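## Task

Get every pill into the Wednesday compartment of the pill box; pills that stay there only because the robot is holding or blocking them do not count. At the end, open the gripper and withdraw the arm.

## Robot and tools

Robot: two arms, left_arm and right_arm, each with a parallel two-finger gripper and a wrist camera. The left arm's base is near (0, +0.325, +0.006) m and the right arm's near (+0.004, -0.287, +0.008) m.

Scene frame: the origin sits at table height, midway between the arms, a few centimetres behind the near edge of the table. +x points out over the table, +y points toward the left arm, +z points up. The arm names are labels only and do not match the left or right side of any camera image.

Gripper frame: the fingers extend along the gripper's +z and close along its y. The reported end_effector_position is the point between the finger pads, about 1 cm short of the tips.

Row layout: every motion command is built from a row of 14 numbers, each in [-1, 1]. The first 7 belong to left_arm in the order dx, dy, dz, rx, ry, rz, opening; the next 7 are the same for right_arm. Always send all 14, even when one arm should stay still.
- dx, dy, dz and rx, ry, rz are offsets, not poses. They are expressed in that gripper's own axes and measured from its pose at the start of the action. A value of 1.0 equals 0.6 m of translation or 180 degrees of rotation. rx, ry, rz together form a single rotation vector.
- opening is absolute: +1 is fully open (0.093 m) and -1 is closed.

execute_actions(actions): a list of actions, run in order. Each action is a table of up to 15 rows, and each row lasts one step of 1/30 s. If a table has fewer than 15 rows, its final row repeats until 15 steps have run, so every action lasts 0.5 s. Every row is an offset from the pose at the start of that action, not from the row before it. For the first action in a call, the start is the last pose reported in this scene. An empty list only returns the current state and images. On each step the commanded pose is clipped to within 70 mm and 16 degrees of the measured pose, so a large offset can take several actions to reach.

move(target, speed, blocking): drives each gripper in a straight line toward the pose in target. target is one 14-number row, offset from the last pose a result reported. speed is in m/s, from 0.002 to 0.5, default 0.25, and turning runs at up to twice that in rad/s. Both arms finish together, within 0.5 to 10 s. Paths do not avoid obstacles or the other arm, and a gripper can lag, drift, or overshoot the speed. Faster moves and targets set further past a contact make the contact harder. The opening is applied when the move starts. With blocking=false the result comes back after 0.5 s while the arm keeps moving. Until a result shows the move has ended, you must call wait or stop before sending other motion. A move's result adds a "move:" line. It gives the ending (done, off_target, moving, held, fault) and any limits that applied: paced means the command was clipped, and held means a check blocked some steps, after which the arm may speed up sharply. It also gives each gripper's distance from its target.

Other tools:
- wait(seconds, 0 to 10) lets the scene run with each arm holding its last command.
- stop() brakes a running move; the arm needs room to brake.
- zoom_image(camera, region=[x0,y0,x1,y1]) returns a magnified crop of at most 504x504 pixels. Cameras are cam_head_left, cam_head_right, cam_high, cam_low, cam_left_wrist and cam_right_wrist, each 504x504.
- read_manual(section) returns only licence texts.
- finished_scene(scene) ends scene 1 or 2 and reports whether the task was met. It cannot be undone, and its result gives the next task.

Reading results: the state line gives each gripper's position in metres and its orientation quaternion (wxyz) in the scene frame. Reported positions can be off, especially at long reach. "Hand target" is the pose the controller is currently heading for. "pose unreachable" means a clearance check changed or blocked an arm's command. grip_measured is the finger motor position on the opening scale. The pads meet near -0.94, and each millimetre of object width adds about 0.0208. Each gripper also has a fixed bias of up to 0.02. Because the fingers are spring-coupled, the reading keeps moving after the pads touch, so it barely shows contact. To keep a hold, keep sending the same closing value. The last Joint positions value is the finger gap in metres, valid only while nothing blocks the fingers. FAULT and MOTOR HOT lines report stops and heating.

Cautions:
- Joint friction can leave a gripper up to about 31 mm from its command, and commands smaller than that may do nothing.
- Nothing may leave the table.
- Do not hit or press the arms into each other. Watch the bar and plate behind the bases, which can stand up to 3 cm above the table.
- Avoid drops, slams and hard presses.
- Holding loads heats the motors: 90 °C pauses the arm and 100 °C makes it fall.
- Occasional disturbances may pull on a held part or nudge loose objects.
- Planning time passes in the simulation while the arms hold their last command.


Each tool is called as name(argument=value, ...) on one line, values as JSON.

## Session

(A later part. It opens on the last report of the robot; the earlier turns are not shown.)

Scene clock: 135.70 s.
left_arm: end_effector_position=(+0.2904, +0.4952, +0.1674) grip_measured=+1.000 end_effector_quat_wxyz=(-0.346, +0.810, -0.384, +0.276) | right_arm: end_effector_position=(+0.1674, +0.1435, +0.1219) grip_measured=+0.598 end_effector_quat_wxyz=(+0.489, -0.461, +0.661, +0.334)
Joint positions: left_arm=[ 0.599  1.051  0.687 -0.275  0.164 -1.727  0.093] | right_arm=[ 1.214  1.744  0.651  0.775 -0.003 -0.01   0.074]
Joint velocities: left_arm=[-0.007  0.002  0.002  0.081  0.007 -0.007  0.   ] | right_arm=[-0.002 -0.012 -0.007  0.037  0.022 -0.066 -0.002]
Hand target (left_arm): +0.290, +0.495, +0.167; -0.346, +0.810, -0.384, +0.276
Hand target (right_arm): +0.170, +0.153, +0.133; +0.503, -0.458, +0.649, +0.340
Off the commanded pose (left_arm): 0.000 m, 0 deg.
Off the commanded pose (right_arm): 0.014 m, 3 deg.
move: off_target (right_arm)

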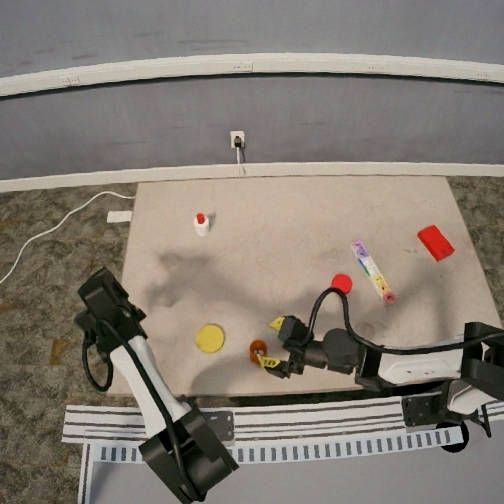

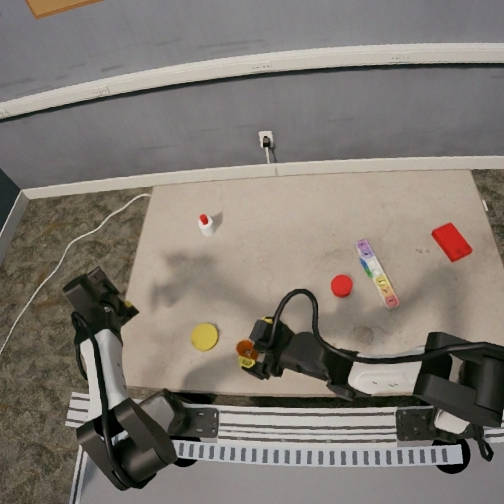

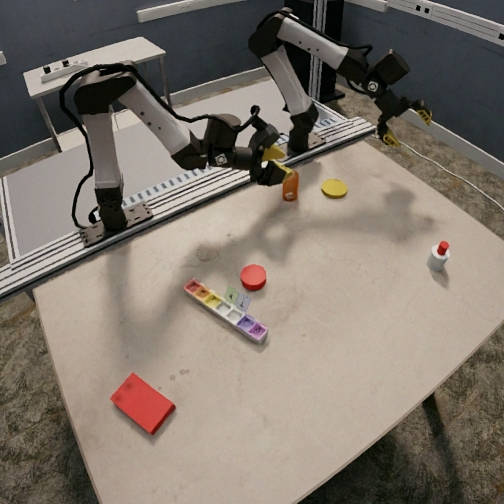

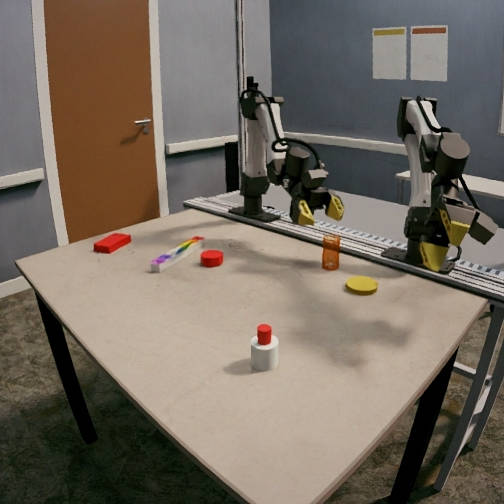

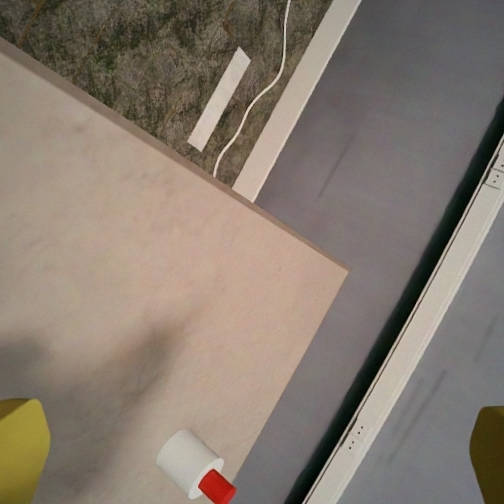

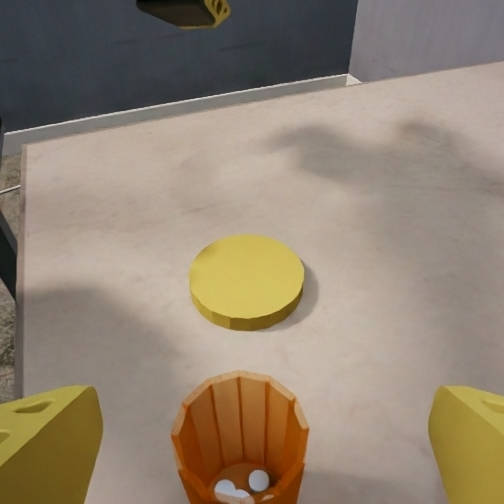

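move(target=[0,0,0,0,0,0,1,0.135,0.011,0.078,0,-0.011,0,0.7], speed=0.1)

Scene clock: 147.20 s.
left_arm: end_effector_position=(+0.2904, +0.4952, +0.1674) grip_measured=+1.000 end_effector_quat_wxyz=(-0.346, +0.810, -0.384, +0.276) | right_arm: end_effector_position=(+0.1660, +0.1547, +0.0203) grip_measured=+0.698 end_effector_quat_wxyz=(+0.485, -0.467, +0.661, +0.332)
Joint positions: left_arm=[ 0.599  1.051  0.687 -0.275  0.164 -1.727  0.093] | right_arm=[ 1.228  2.195  0.651  1.215  0.005 -0.012  0.079]
Joint velocities: left_arm=[-0.007 -0.022  0.002 -0.007 -0.051  0.051  0.   ] | right_arm=[-0.002 -0.002 -0.012 -0.095 -0.007  0.007 -0.   ]
Hand target (left_arm): +0.290, +0.495, +0.167; -0.346, +0.810, -0.384, +0.276
Hand target (right_arm): +0.168, +0.164, +0.031; +0.500, -0.456, +0.653, +0.341
Off the commanded pose (left_arm): 0.000 m, 0 deg.
Off the commanded pose (right_arm): 0.015 m, 3 deg.
move: off_target (right_arm)

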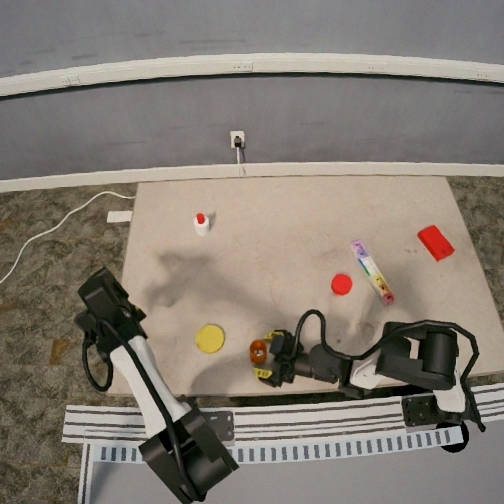

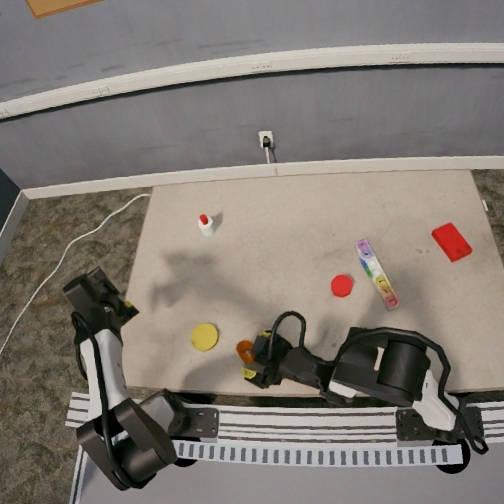

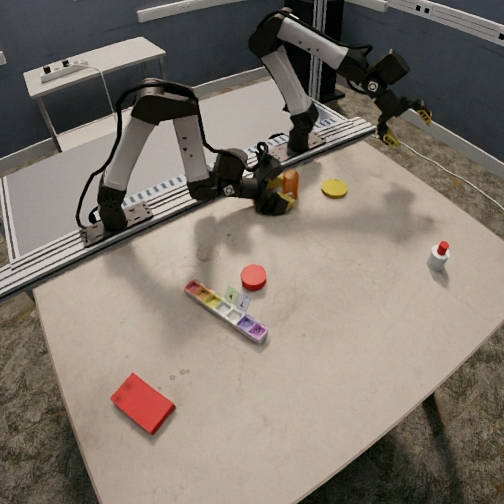

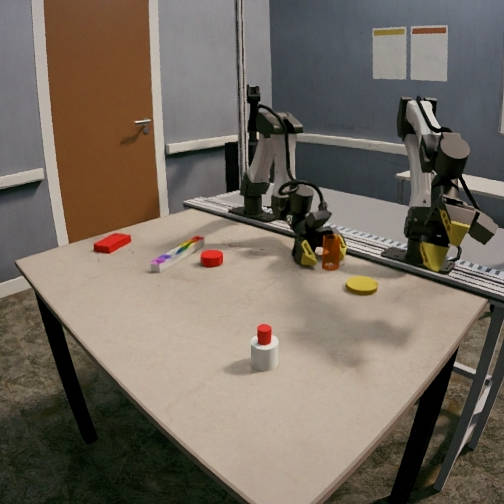

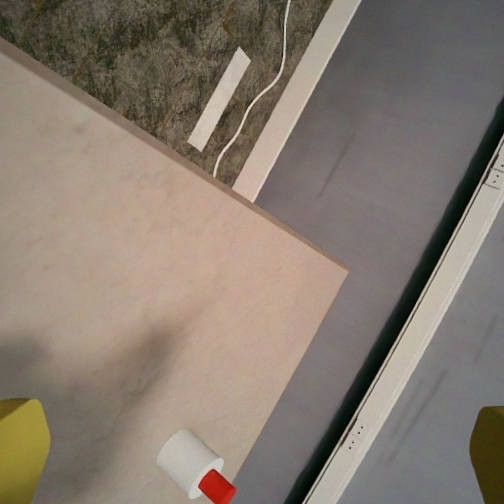

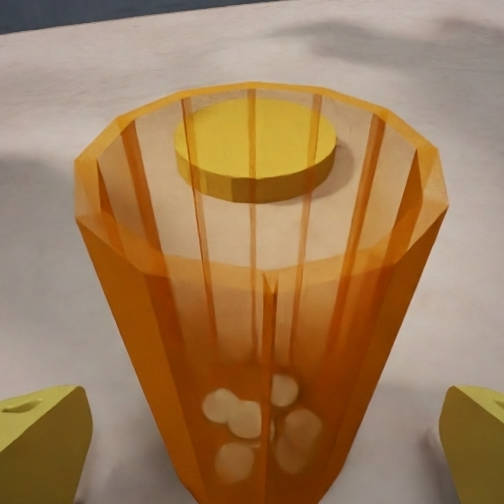

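move(target=[0,0,0,0,0,0,1,-0.034,0,0.006,0,-0.011,0,0.7], speed=0.05)

Scene clock: 155.00 s.
left_arm: end_effector_position=(+0.2904, +0.4952, +0.1674) grip_measured=+1.000 end_effector_quat_wxyz=(-0.346, +0.810, -0.384, +0.276) | right_arm: end_effector_position=(+0.1662, +0.1554, +0.0258) grip_measured=+0.698 end_effector_quat_wxyz=(+0.486, -0.466, +0.661, +0.333)
Joint positions: left_arm=[ 0.599  1.051  0.687 -0.275  0.164 -1.727  0.093] | right_arm=[ 1.228  2.174  0.651  1.198  0.005 -0.012  0.079]
Joint velocities: left_arm=[-0.007  0.022  0.007 -0.007  0.066  0.022  0.   ] | right_arm=[ 0.007 -0.012 -0.002  0.007 -0.022 -0.051 -0.   ]
Hand target (left_arm): +0.290, +0.495, +0.167; -0.346, +0.810, -0.384, +0.276
Hand target (right_arm): +0.169, +0.163, +0.039; +0.496, -0.461, +0.653, +0.340
Off the commanded pose (left_arm): 0.000 m, 0 deg.
Off the commanded pose (right_arm): 0.016 m, 2 deg.
move: off_target (right_arm)

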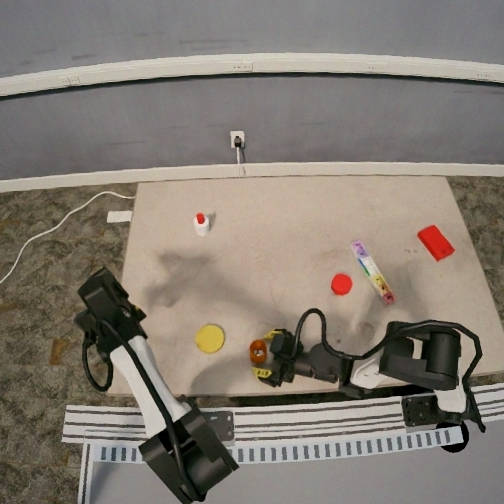

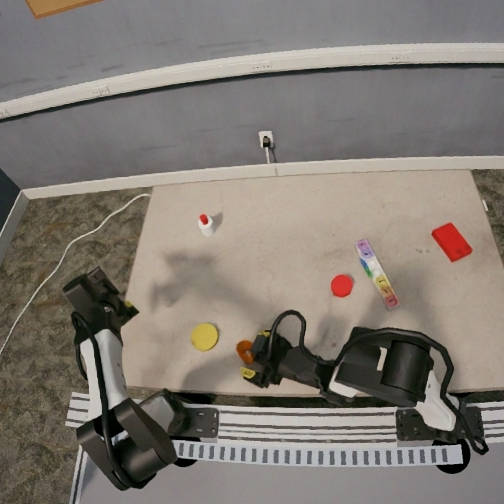

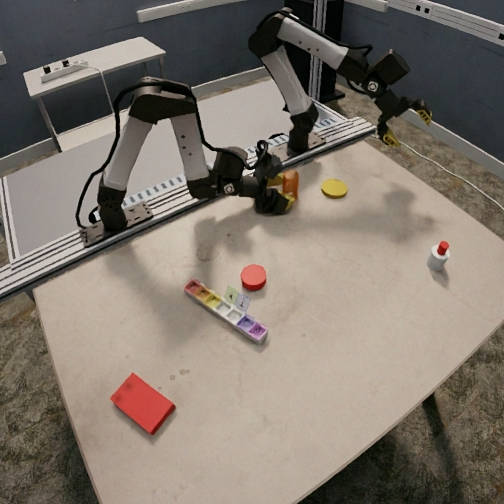

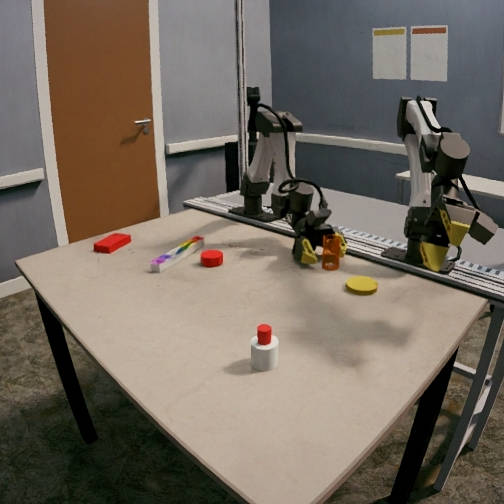

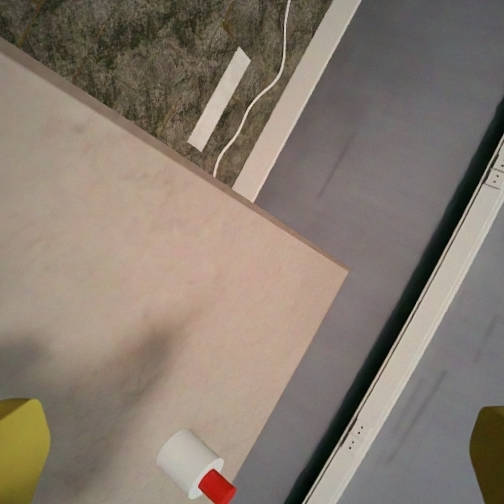

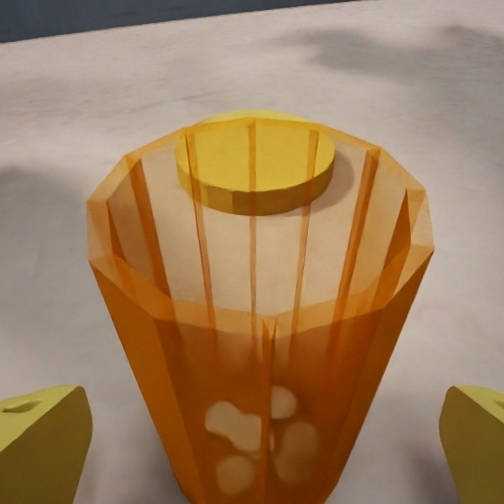

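execute_actions(actions=[[[0,0,0,0,0,0,1,0,0,0,0,0,0,0.1]],[[0,0,0,0,0,0,1,0,0,0,0,0,0,-0.3]],[[0,0,0,0,0,0,1,0,0,0,0,0,0,-0.3]]])

move(target=[0,0,0,0,0,0,1,-0.14,0,-0.043,0,0,0,-0.3], speed=0.1)

Scene clock: 162.13 s.
left_arm: end_effector_position=(+0.2904, +0.4952, +0.1674) grip_measured=+1.000 end_effector_quat_wxyz=(-0.346, +0.810, -0.384, +0.276) | right_arm: end_effector_position=(+0.1662, +0.1552, +0.0252) grip_measured=-0.258 end_effector_quat_wxyz=(+0.485, -0.466, +0.661, +0.332)
Joint positions: left_arm=[ 0.599  1.051  0.687 -0.275  0.164 -1.727  0.093] | right_arm=[ 1.228  2.174  0.651  1.195  0.005 -0.012  0.033]
Joint velocities: left_arm=[-0.002 -0.007  0.007 -0.081  0.051  0.007  0.   ] | right_arm=[-0.027 -0.012 -0.007  0.051 -0.022 -0.022  0.   ]
Hand target (left_arm): +0.290, +0.495, +0.167; -0.346, +0.810, -0.384, +0.276
Hand target (right_arm): +0.166, +0.155, +0.025; +0.485, -0.466, +0.661, +0.332
Off the commanded pose (left_arm): 0.000 m, 0 deg.
Off the commanded pose (right_arm): 0.000 m, 0 deg.

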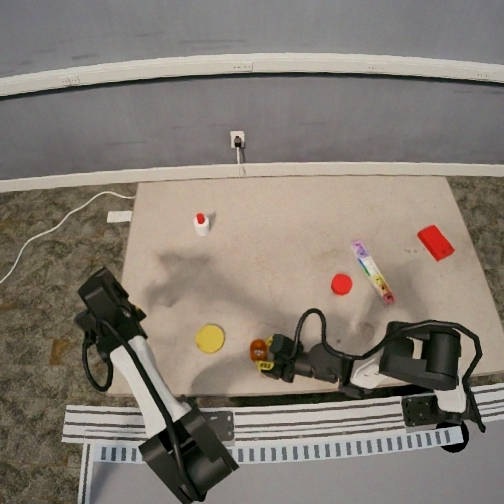

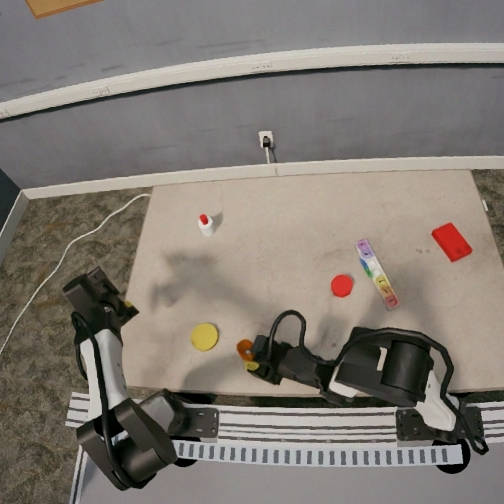

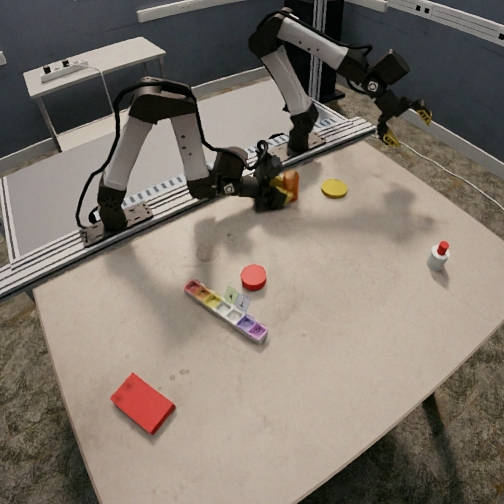

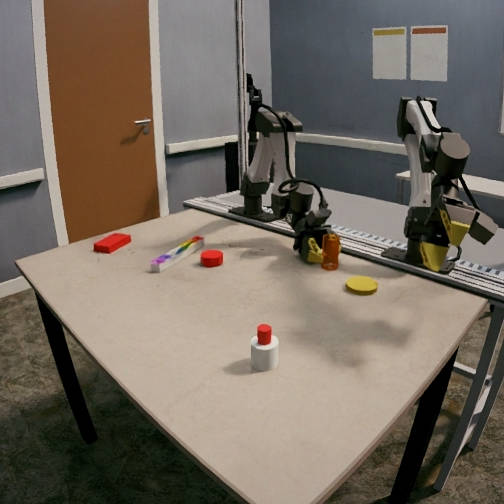

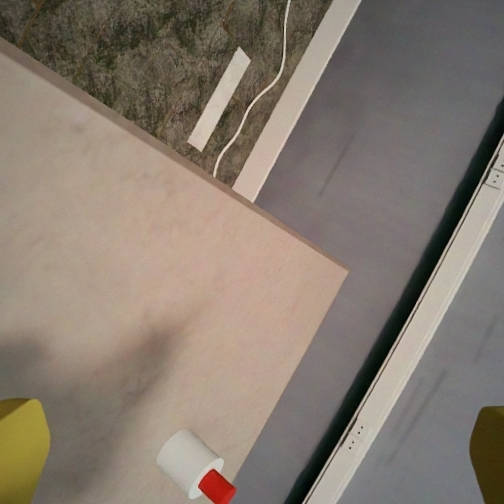

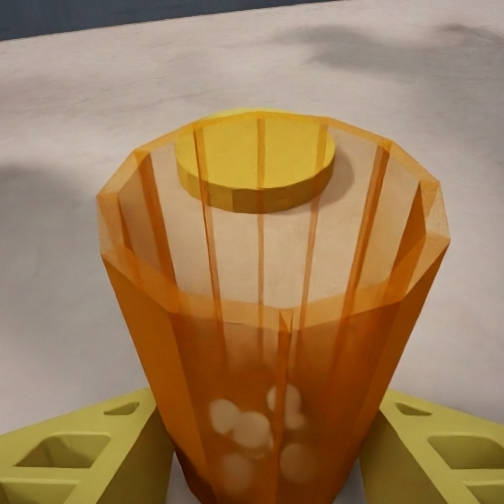

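Scene clock: 163.67 s.
left_arm: end_effector_position=(+0.2904, +0.4952, +0.1674) grip_measured=+1.000 end_effector_quat_wxyz=(-0.346, +0.810, -0.384, +0.276) | right_arm: end_effector_position=(+0.1645, +0.1509, +0.0996) grip_measured=-0.258 end_effector_quat_wxyz=(+0.475, -0.471, +0.668, +0.325)
Joint positions: left_arm=[ 0.599  1.051  0.687 -0.275  0.164 -1.727  0.093] | right_arm=[ 1.228  1.82   0.671  0.792  0.005 -0.012  0.033]
Joint velocities: left_arm=[-0.012  0.007 -0.002 -0.022  0.037  0.066  0.   ] | right_arm=[-0.012  0.007 -0.002  0.051  0.081 -0.037  0.001]
Hand target (left_arm): +0.290, +0.495, +0.167; -0.346, +0.810, -0.384, +0.276
Hand target (right_arm): +0.166, +0.156, +0.113; +0.485, -0.466, +0.661, +0.332
Off the commanded pose (left_arm): 0.000 m, 0 deg.
Off the commanded pose (right_arm): 0.015 m, 2 deg.
move: off_target (right_arm)

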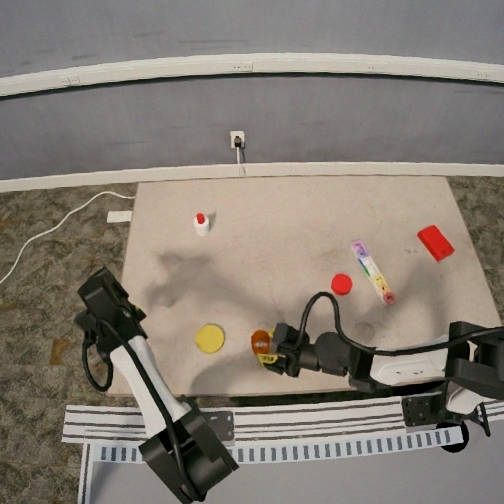

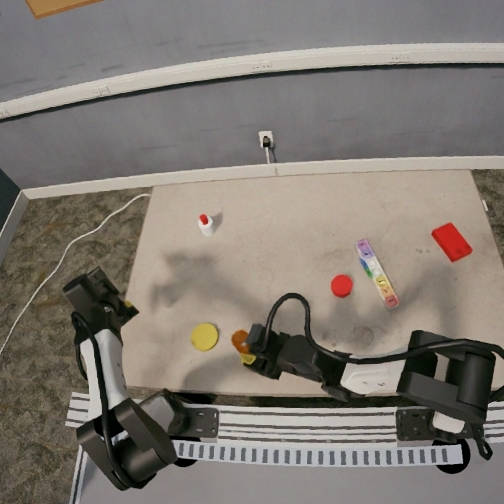

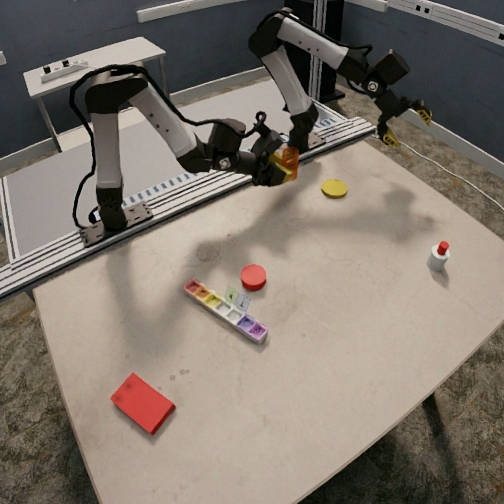

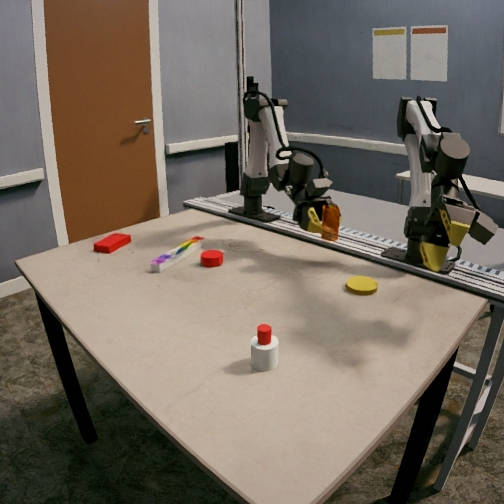

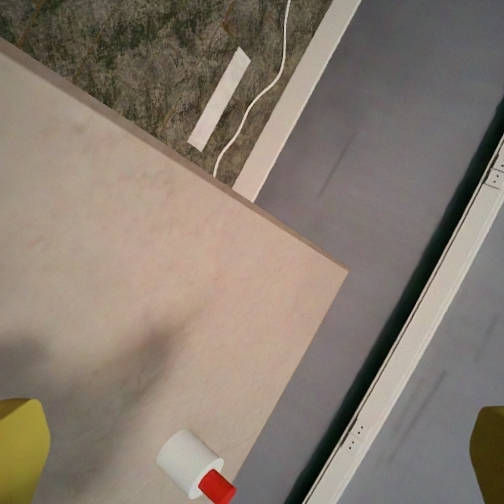

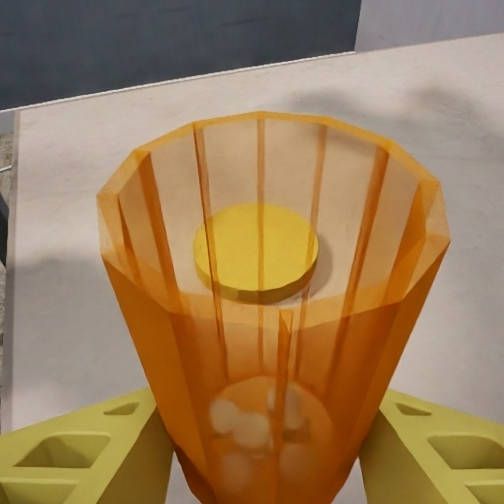

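move(target=[0,0,0,0,0,0,1,0.124,-0.595,-0.377,0.290,0,0.103,-0.3], speed=0.2)

move(target=[0,0,0,0,0,0,1,0,0,0,0,0,-0.42,-0.3], speed=0.25)

Scene clock: 175.47 s.
left_arm: end_effector_position=(+0.2904, +0.4952, +0.1674) grip_measured=+1.000 end_effector_quat_wxyz=(-0.346, +0.810, -0.384, +0.276) | right_arm: end_effector_position=(+0.4095, -0.1988, +0.1001) grip_measured=-0.258 end_effector_quat_wxyz=(+0.567, -0.098, +0.815, +0.068)
Joint positions: left_arm=[ 0.599  1.051  0.687 -0.275  0.164 -1.727  0.093] | right_arm=[ 0.211  1.638  0.472  0.802 -0.031 -0.024  0.033]
Joint velocities: left_arm=[ 0.002 -0.007 -0.002  0.007  0.066 -0.022  0.   ] | right_arm=[-0.002  0.007  0.002  0.007 -0.022  0.081  0.   ]
Hand target (left_arm): +0.290, +0.495, +0.167; -0.346, +0.810, -0.384, +0.276
Hand target (right_arm): +0.415, -0.197, +0.104; +0.570, -0.104, +0.812, +0.071
Off the commanded pose (left_arm): 0.000 m, 0 deg.
Off the commanded pose (right_arm): 0.014 m, 2 deg.
move: off_target (right_arm)

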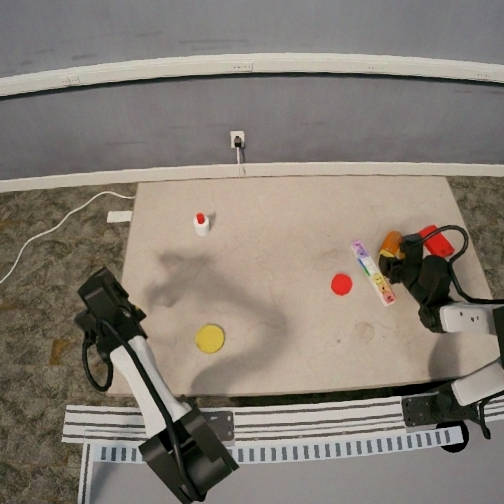

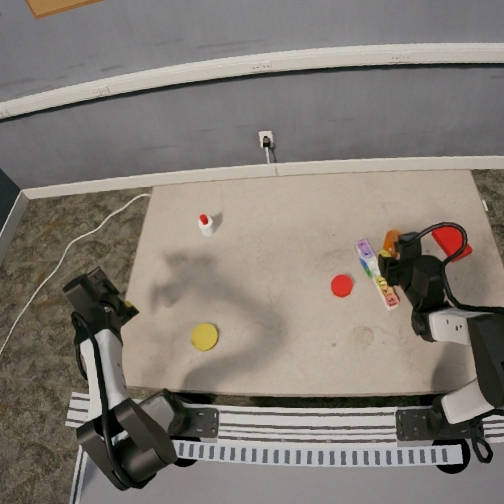

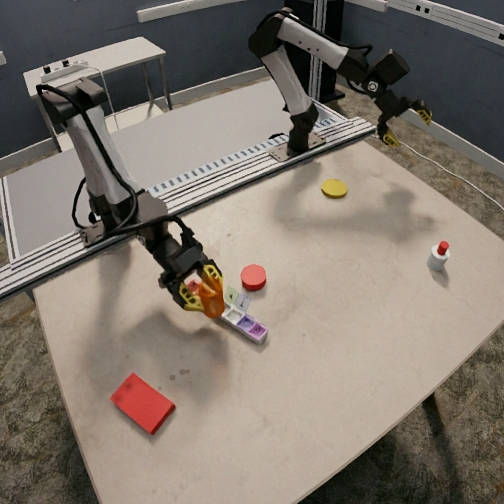

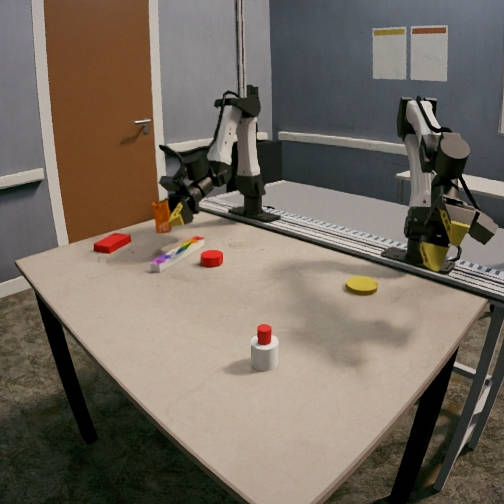

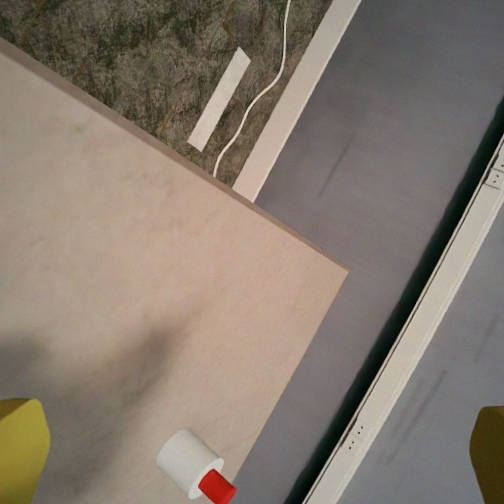

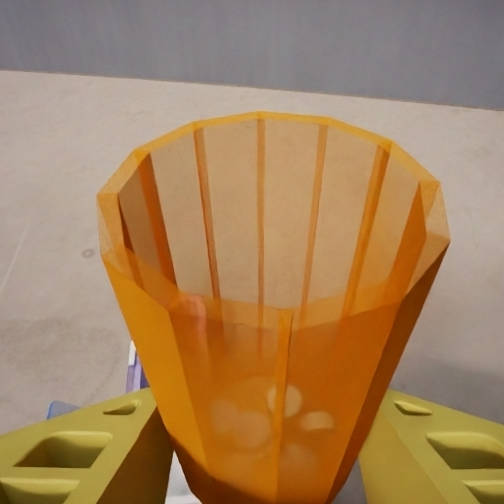

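Scene clock: 178.67 s.
left_arm: end_effector_position=(+0.2904, +0.4952, +0.1674) grip_measured=+1.000 end_effector_quat_wxyz=(-0.346, +0.810, -0.384, +0.276) | right_arm: end_effector_position=(+0.4095, -0.1988, +0.1001) grip_measured=-0.258 end_effector_quat_wxyz=(-0.491, +0.574, -0.587, +0.291)
Joint positions: left_arm=[ 0.599  1.051  0.687 -0.275  0.164 -1.727  0.093] | right_arm=[ 0.211  1.638  0.472  0.802 -0.031 -1.332  0.033]
Joint velocities: left_arm=[-0.032 -0.002 -0.022  0.051 -0.066 -0.051  0.   ] | right_arm=[ 0.012 -0.002 -0.002  0.022  0.007 -0.007 -0.   ]
Hand target (left_arm): +0.290, +0.495, +0.167; -0.346, +0.810, -0.384, +0.276
Hand target (right_arm): +0.409, -0.199, +0.100; -0.490, +0.577, -0.584, +0.293
Off the commanded pose (left_arm): 0.000 m, 0 deg.
Off the commanded pose (right_arm): 0.000 m, 1 deg.
move: done

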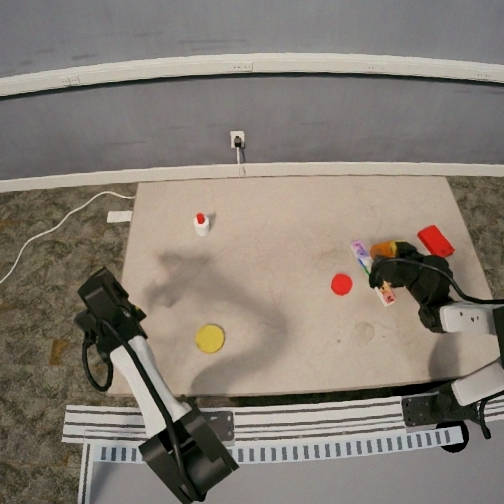

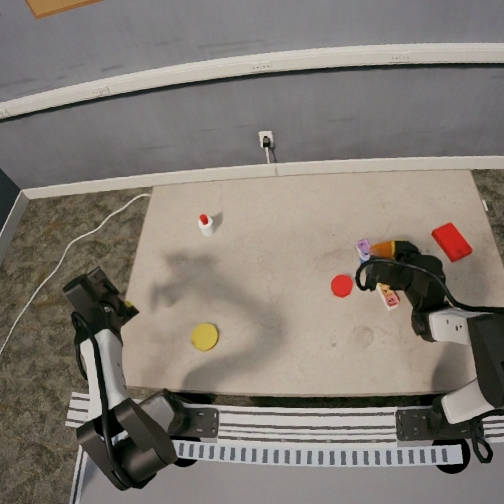

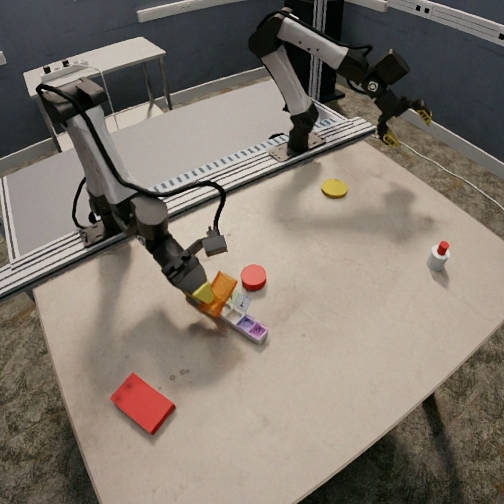

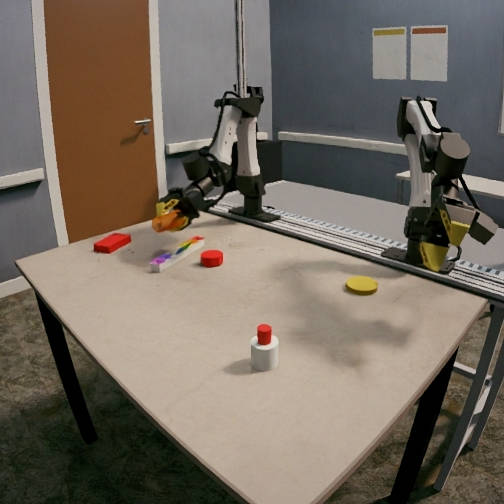

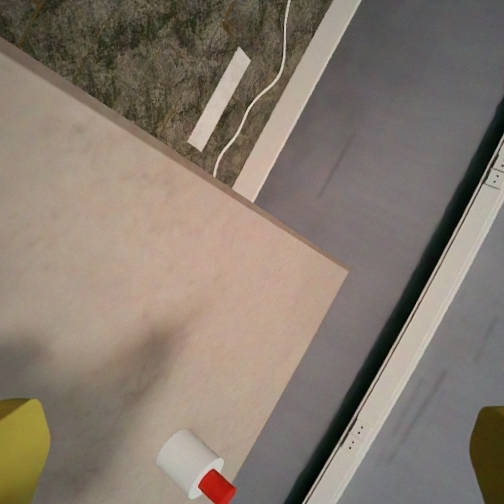

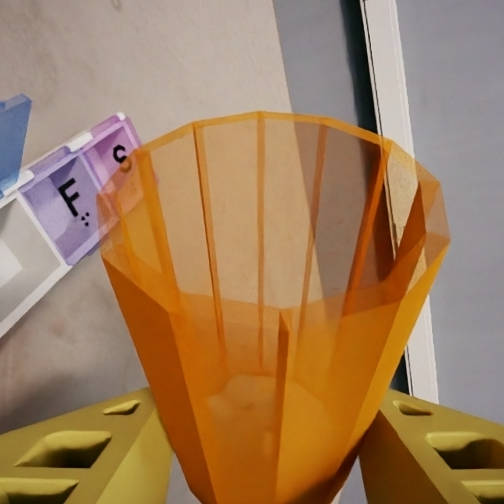

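move(target=[0,0,0,0,0,0,1,0.003,0.035,0.040,0,0,-0.11,-0.3], speed=0.08)

zoom_image(camera="cam_low", region=[110,170,250,290])

zoom_image(camera="cam_high", region=[150,230,290,360])

Scene clock: 190.87 s.
left_arm: end_effector_position=(+0.2904, +0.4952, +0.1674) grip_measured=+1.000 end_effector_quat_wxyz=(-0.346, +0.810, -0.384, +0.276) | right_arm: end_effector_position=(+0.4129, -0.1951, +0.0614) grip_measured=-0.258 end_effector_quat_wxyz=(-0.424, +0.674, -0.491, +0.354)
Joint positions: left_arm=[ 0.599  1.051  0.687 -0.275  0.164 -1.727  0.093] | right_arm=[ 0.218  1.804  0.472  0.923 -0.028 -1.66   0.033]
Joint velocities: left_arm=[-0.012  0.007  0.027  0.037 -0.051  0.051  0.   ] | right_arm=[-0.002  0.002  0.002  0.081  0.037  0.022 -0.   ]
Hand target (left_arm): +0.290, +0.495, +0.167; -0.346, +0.810, -0.384, +0.276
Hand target (right_arm): +0.423, -0.191, +0.073; -0.434, +0.667, -0.480, +0.370
Off the commanded pose (left_arm): 0.000 m, 0 deg.
Off the commanded pose (right_arm): 0.016 m, 3 deg.
move: off_target (right_arm)

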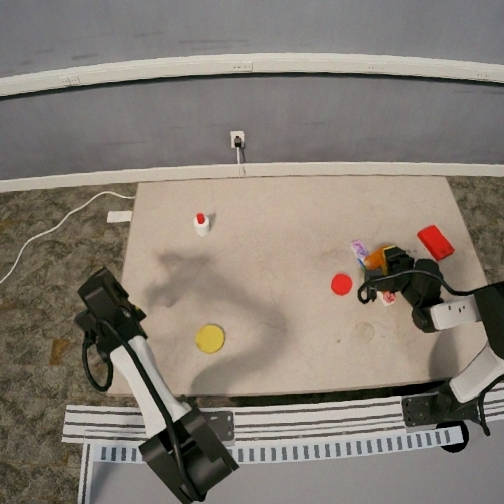

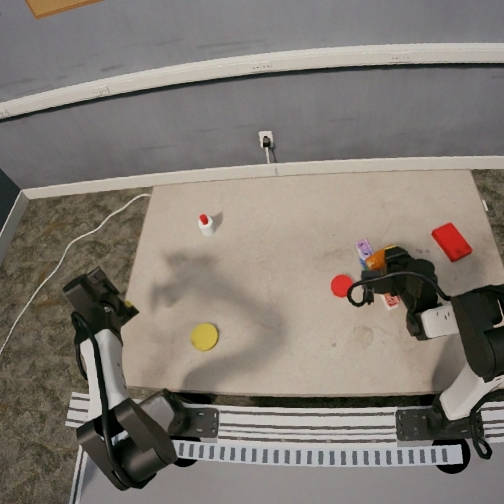

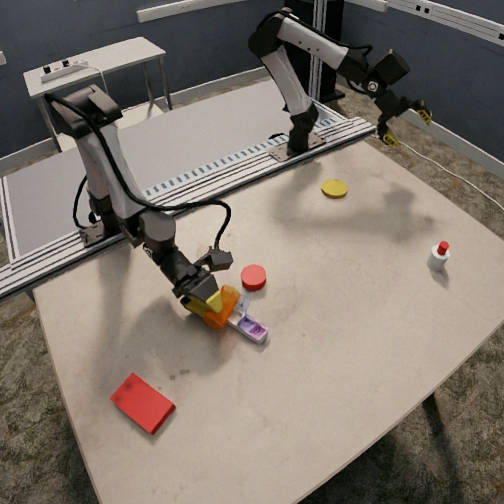

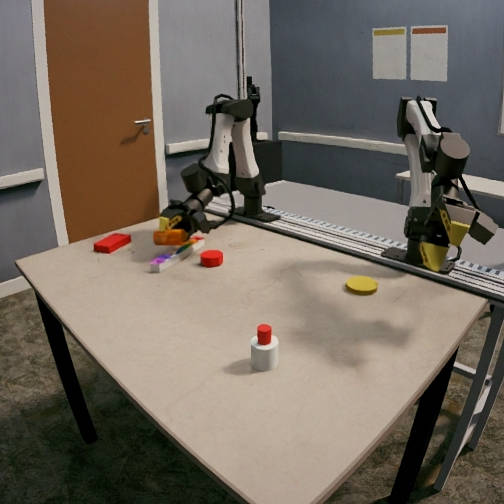

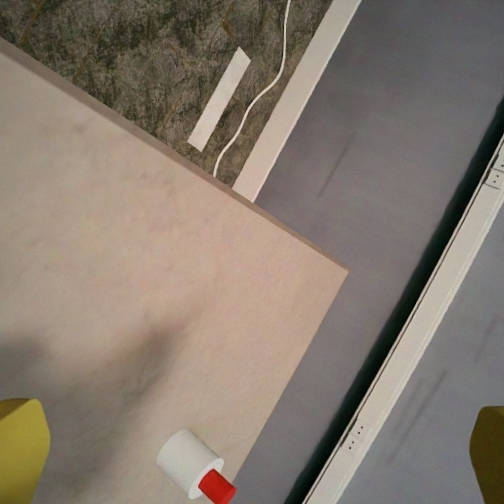

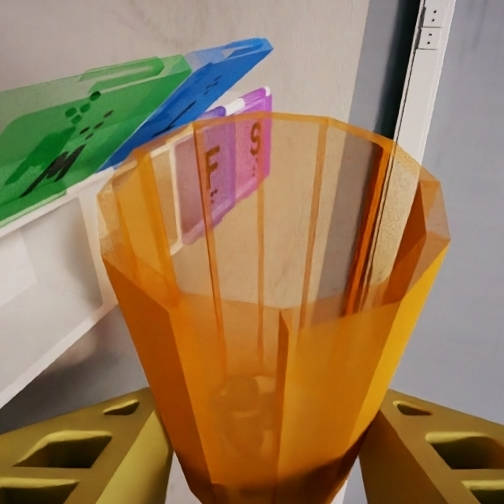

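Region (110, 170, 250, 290) of cam_low's 504x504 image, scaled by 3.600, with more detail than that image has; it fills the top 432 rows of this view, and the rest is white.

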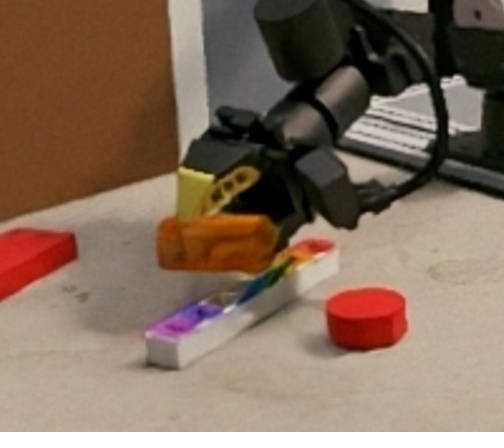

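Region (150, 230, 290, 360) of cam_high's 504x504 image, scaled by 3.600, with more detail than that image has; it fills the top 468 rows of this view, and the rest is white.

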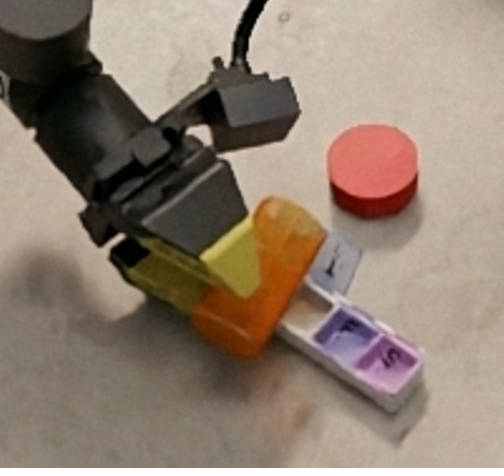

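move(target=[0,0,0,0,0,0,1,0.004,-0.040,0.023,0,0,0,-0.3], speed=0.04)

Scene clock: 215.13 s.
left_arm: end_effector_position=(+0.2904, +0.4952, +0.1674) grip_measured=+1.000 end_effector_quat_wxyz=(-0.346, +0.810, -0.384, +0.276) | right_arm: end_effector_position=(+0.4274, -0.1920, +0.0654) grip_measured=-0.258 end_effector_quat_wxyz=(-0.415, +0.680, -0.495, +0.347)
Joint positions: left_arm=[ 0.599  1.051  0.687 -0.275  0.164 -1.727  0.093] | right_arm=[ 0.218  1.804  0.553  0.815 -0.028 -1.663  0.033]
Joint velocities: left_arm=[-0.002  0.007  0.022 -0.007 -0.081  0.037  0.   ] | right_arm=[-0.027 -0.002  0.012 -0.037  0.007 -0.022 -0.001]
Hand target (left_arm): +0.290, +0.495, +0.167; -0.346, +0.810, -0.384, +0.276
Hand target (right_arm): +0.434, -0.191, +0.078; -0.424, +0.673, -0.491, +0.354
Off the commanded pose (left_arm): 0.000 m, 0 deg.
Off the commanded pose (right_arm): 0.015 m, 2 deg.
move: off_target (right_arm)

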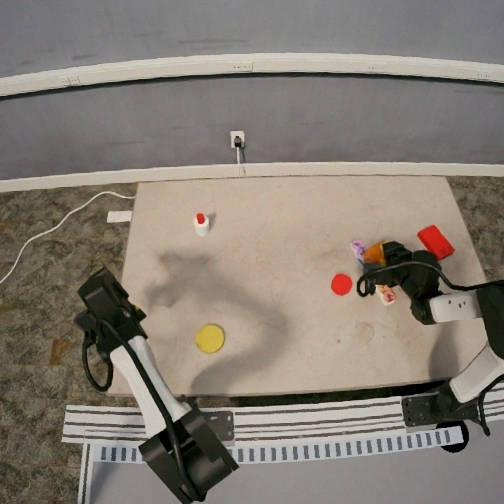

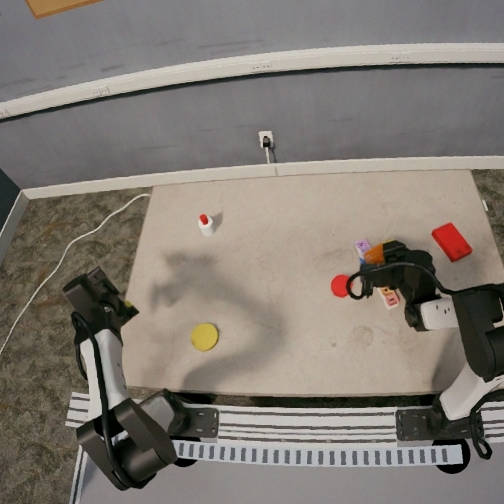

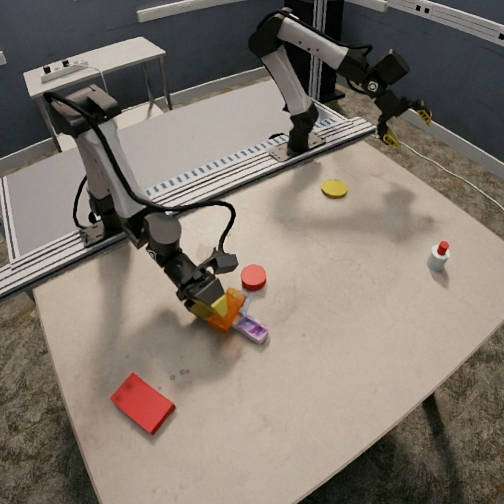

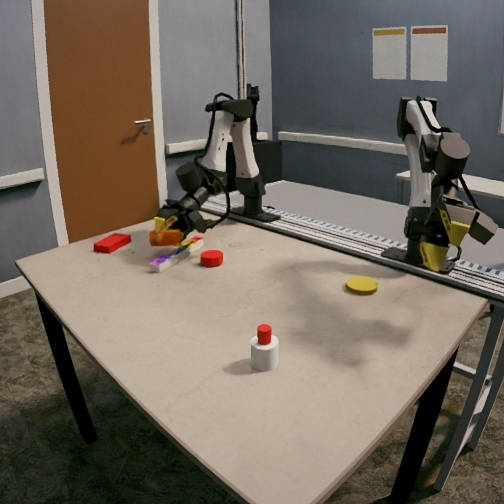

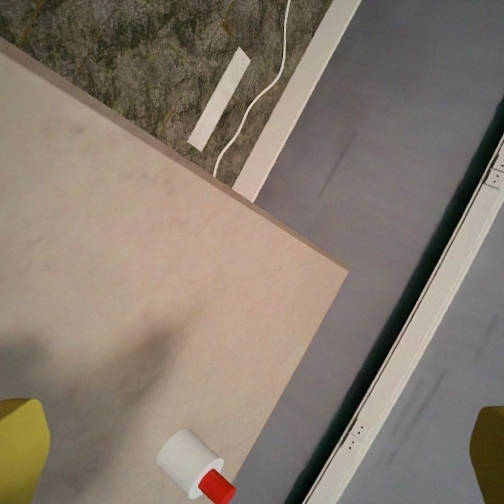

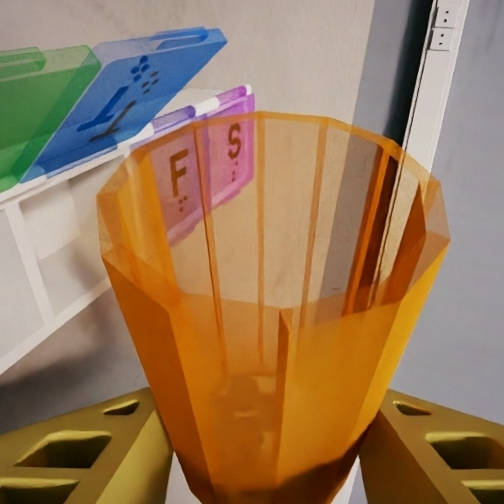

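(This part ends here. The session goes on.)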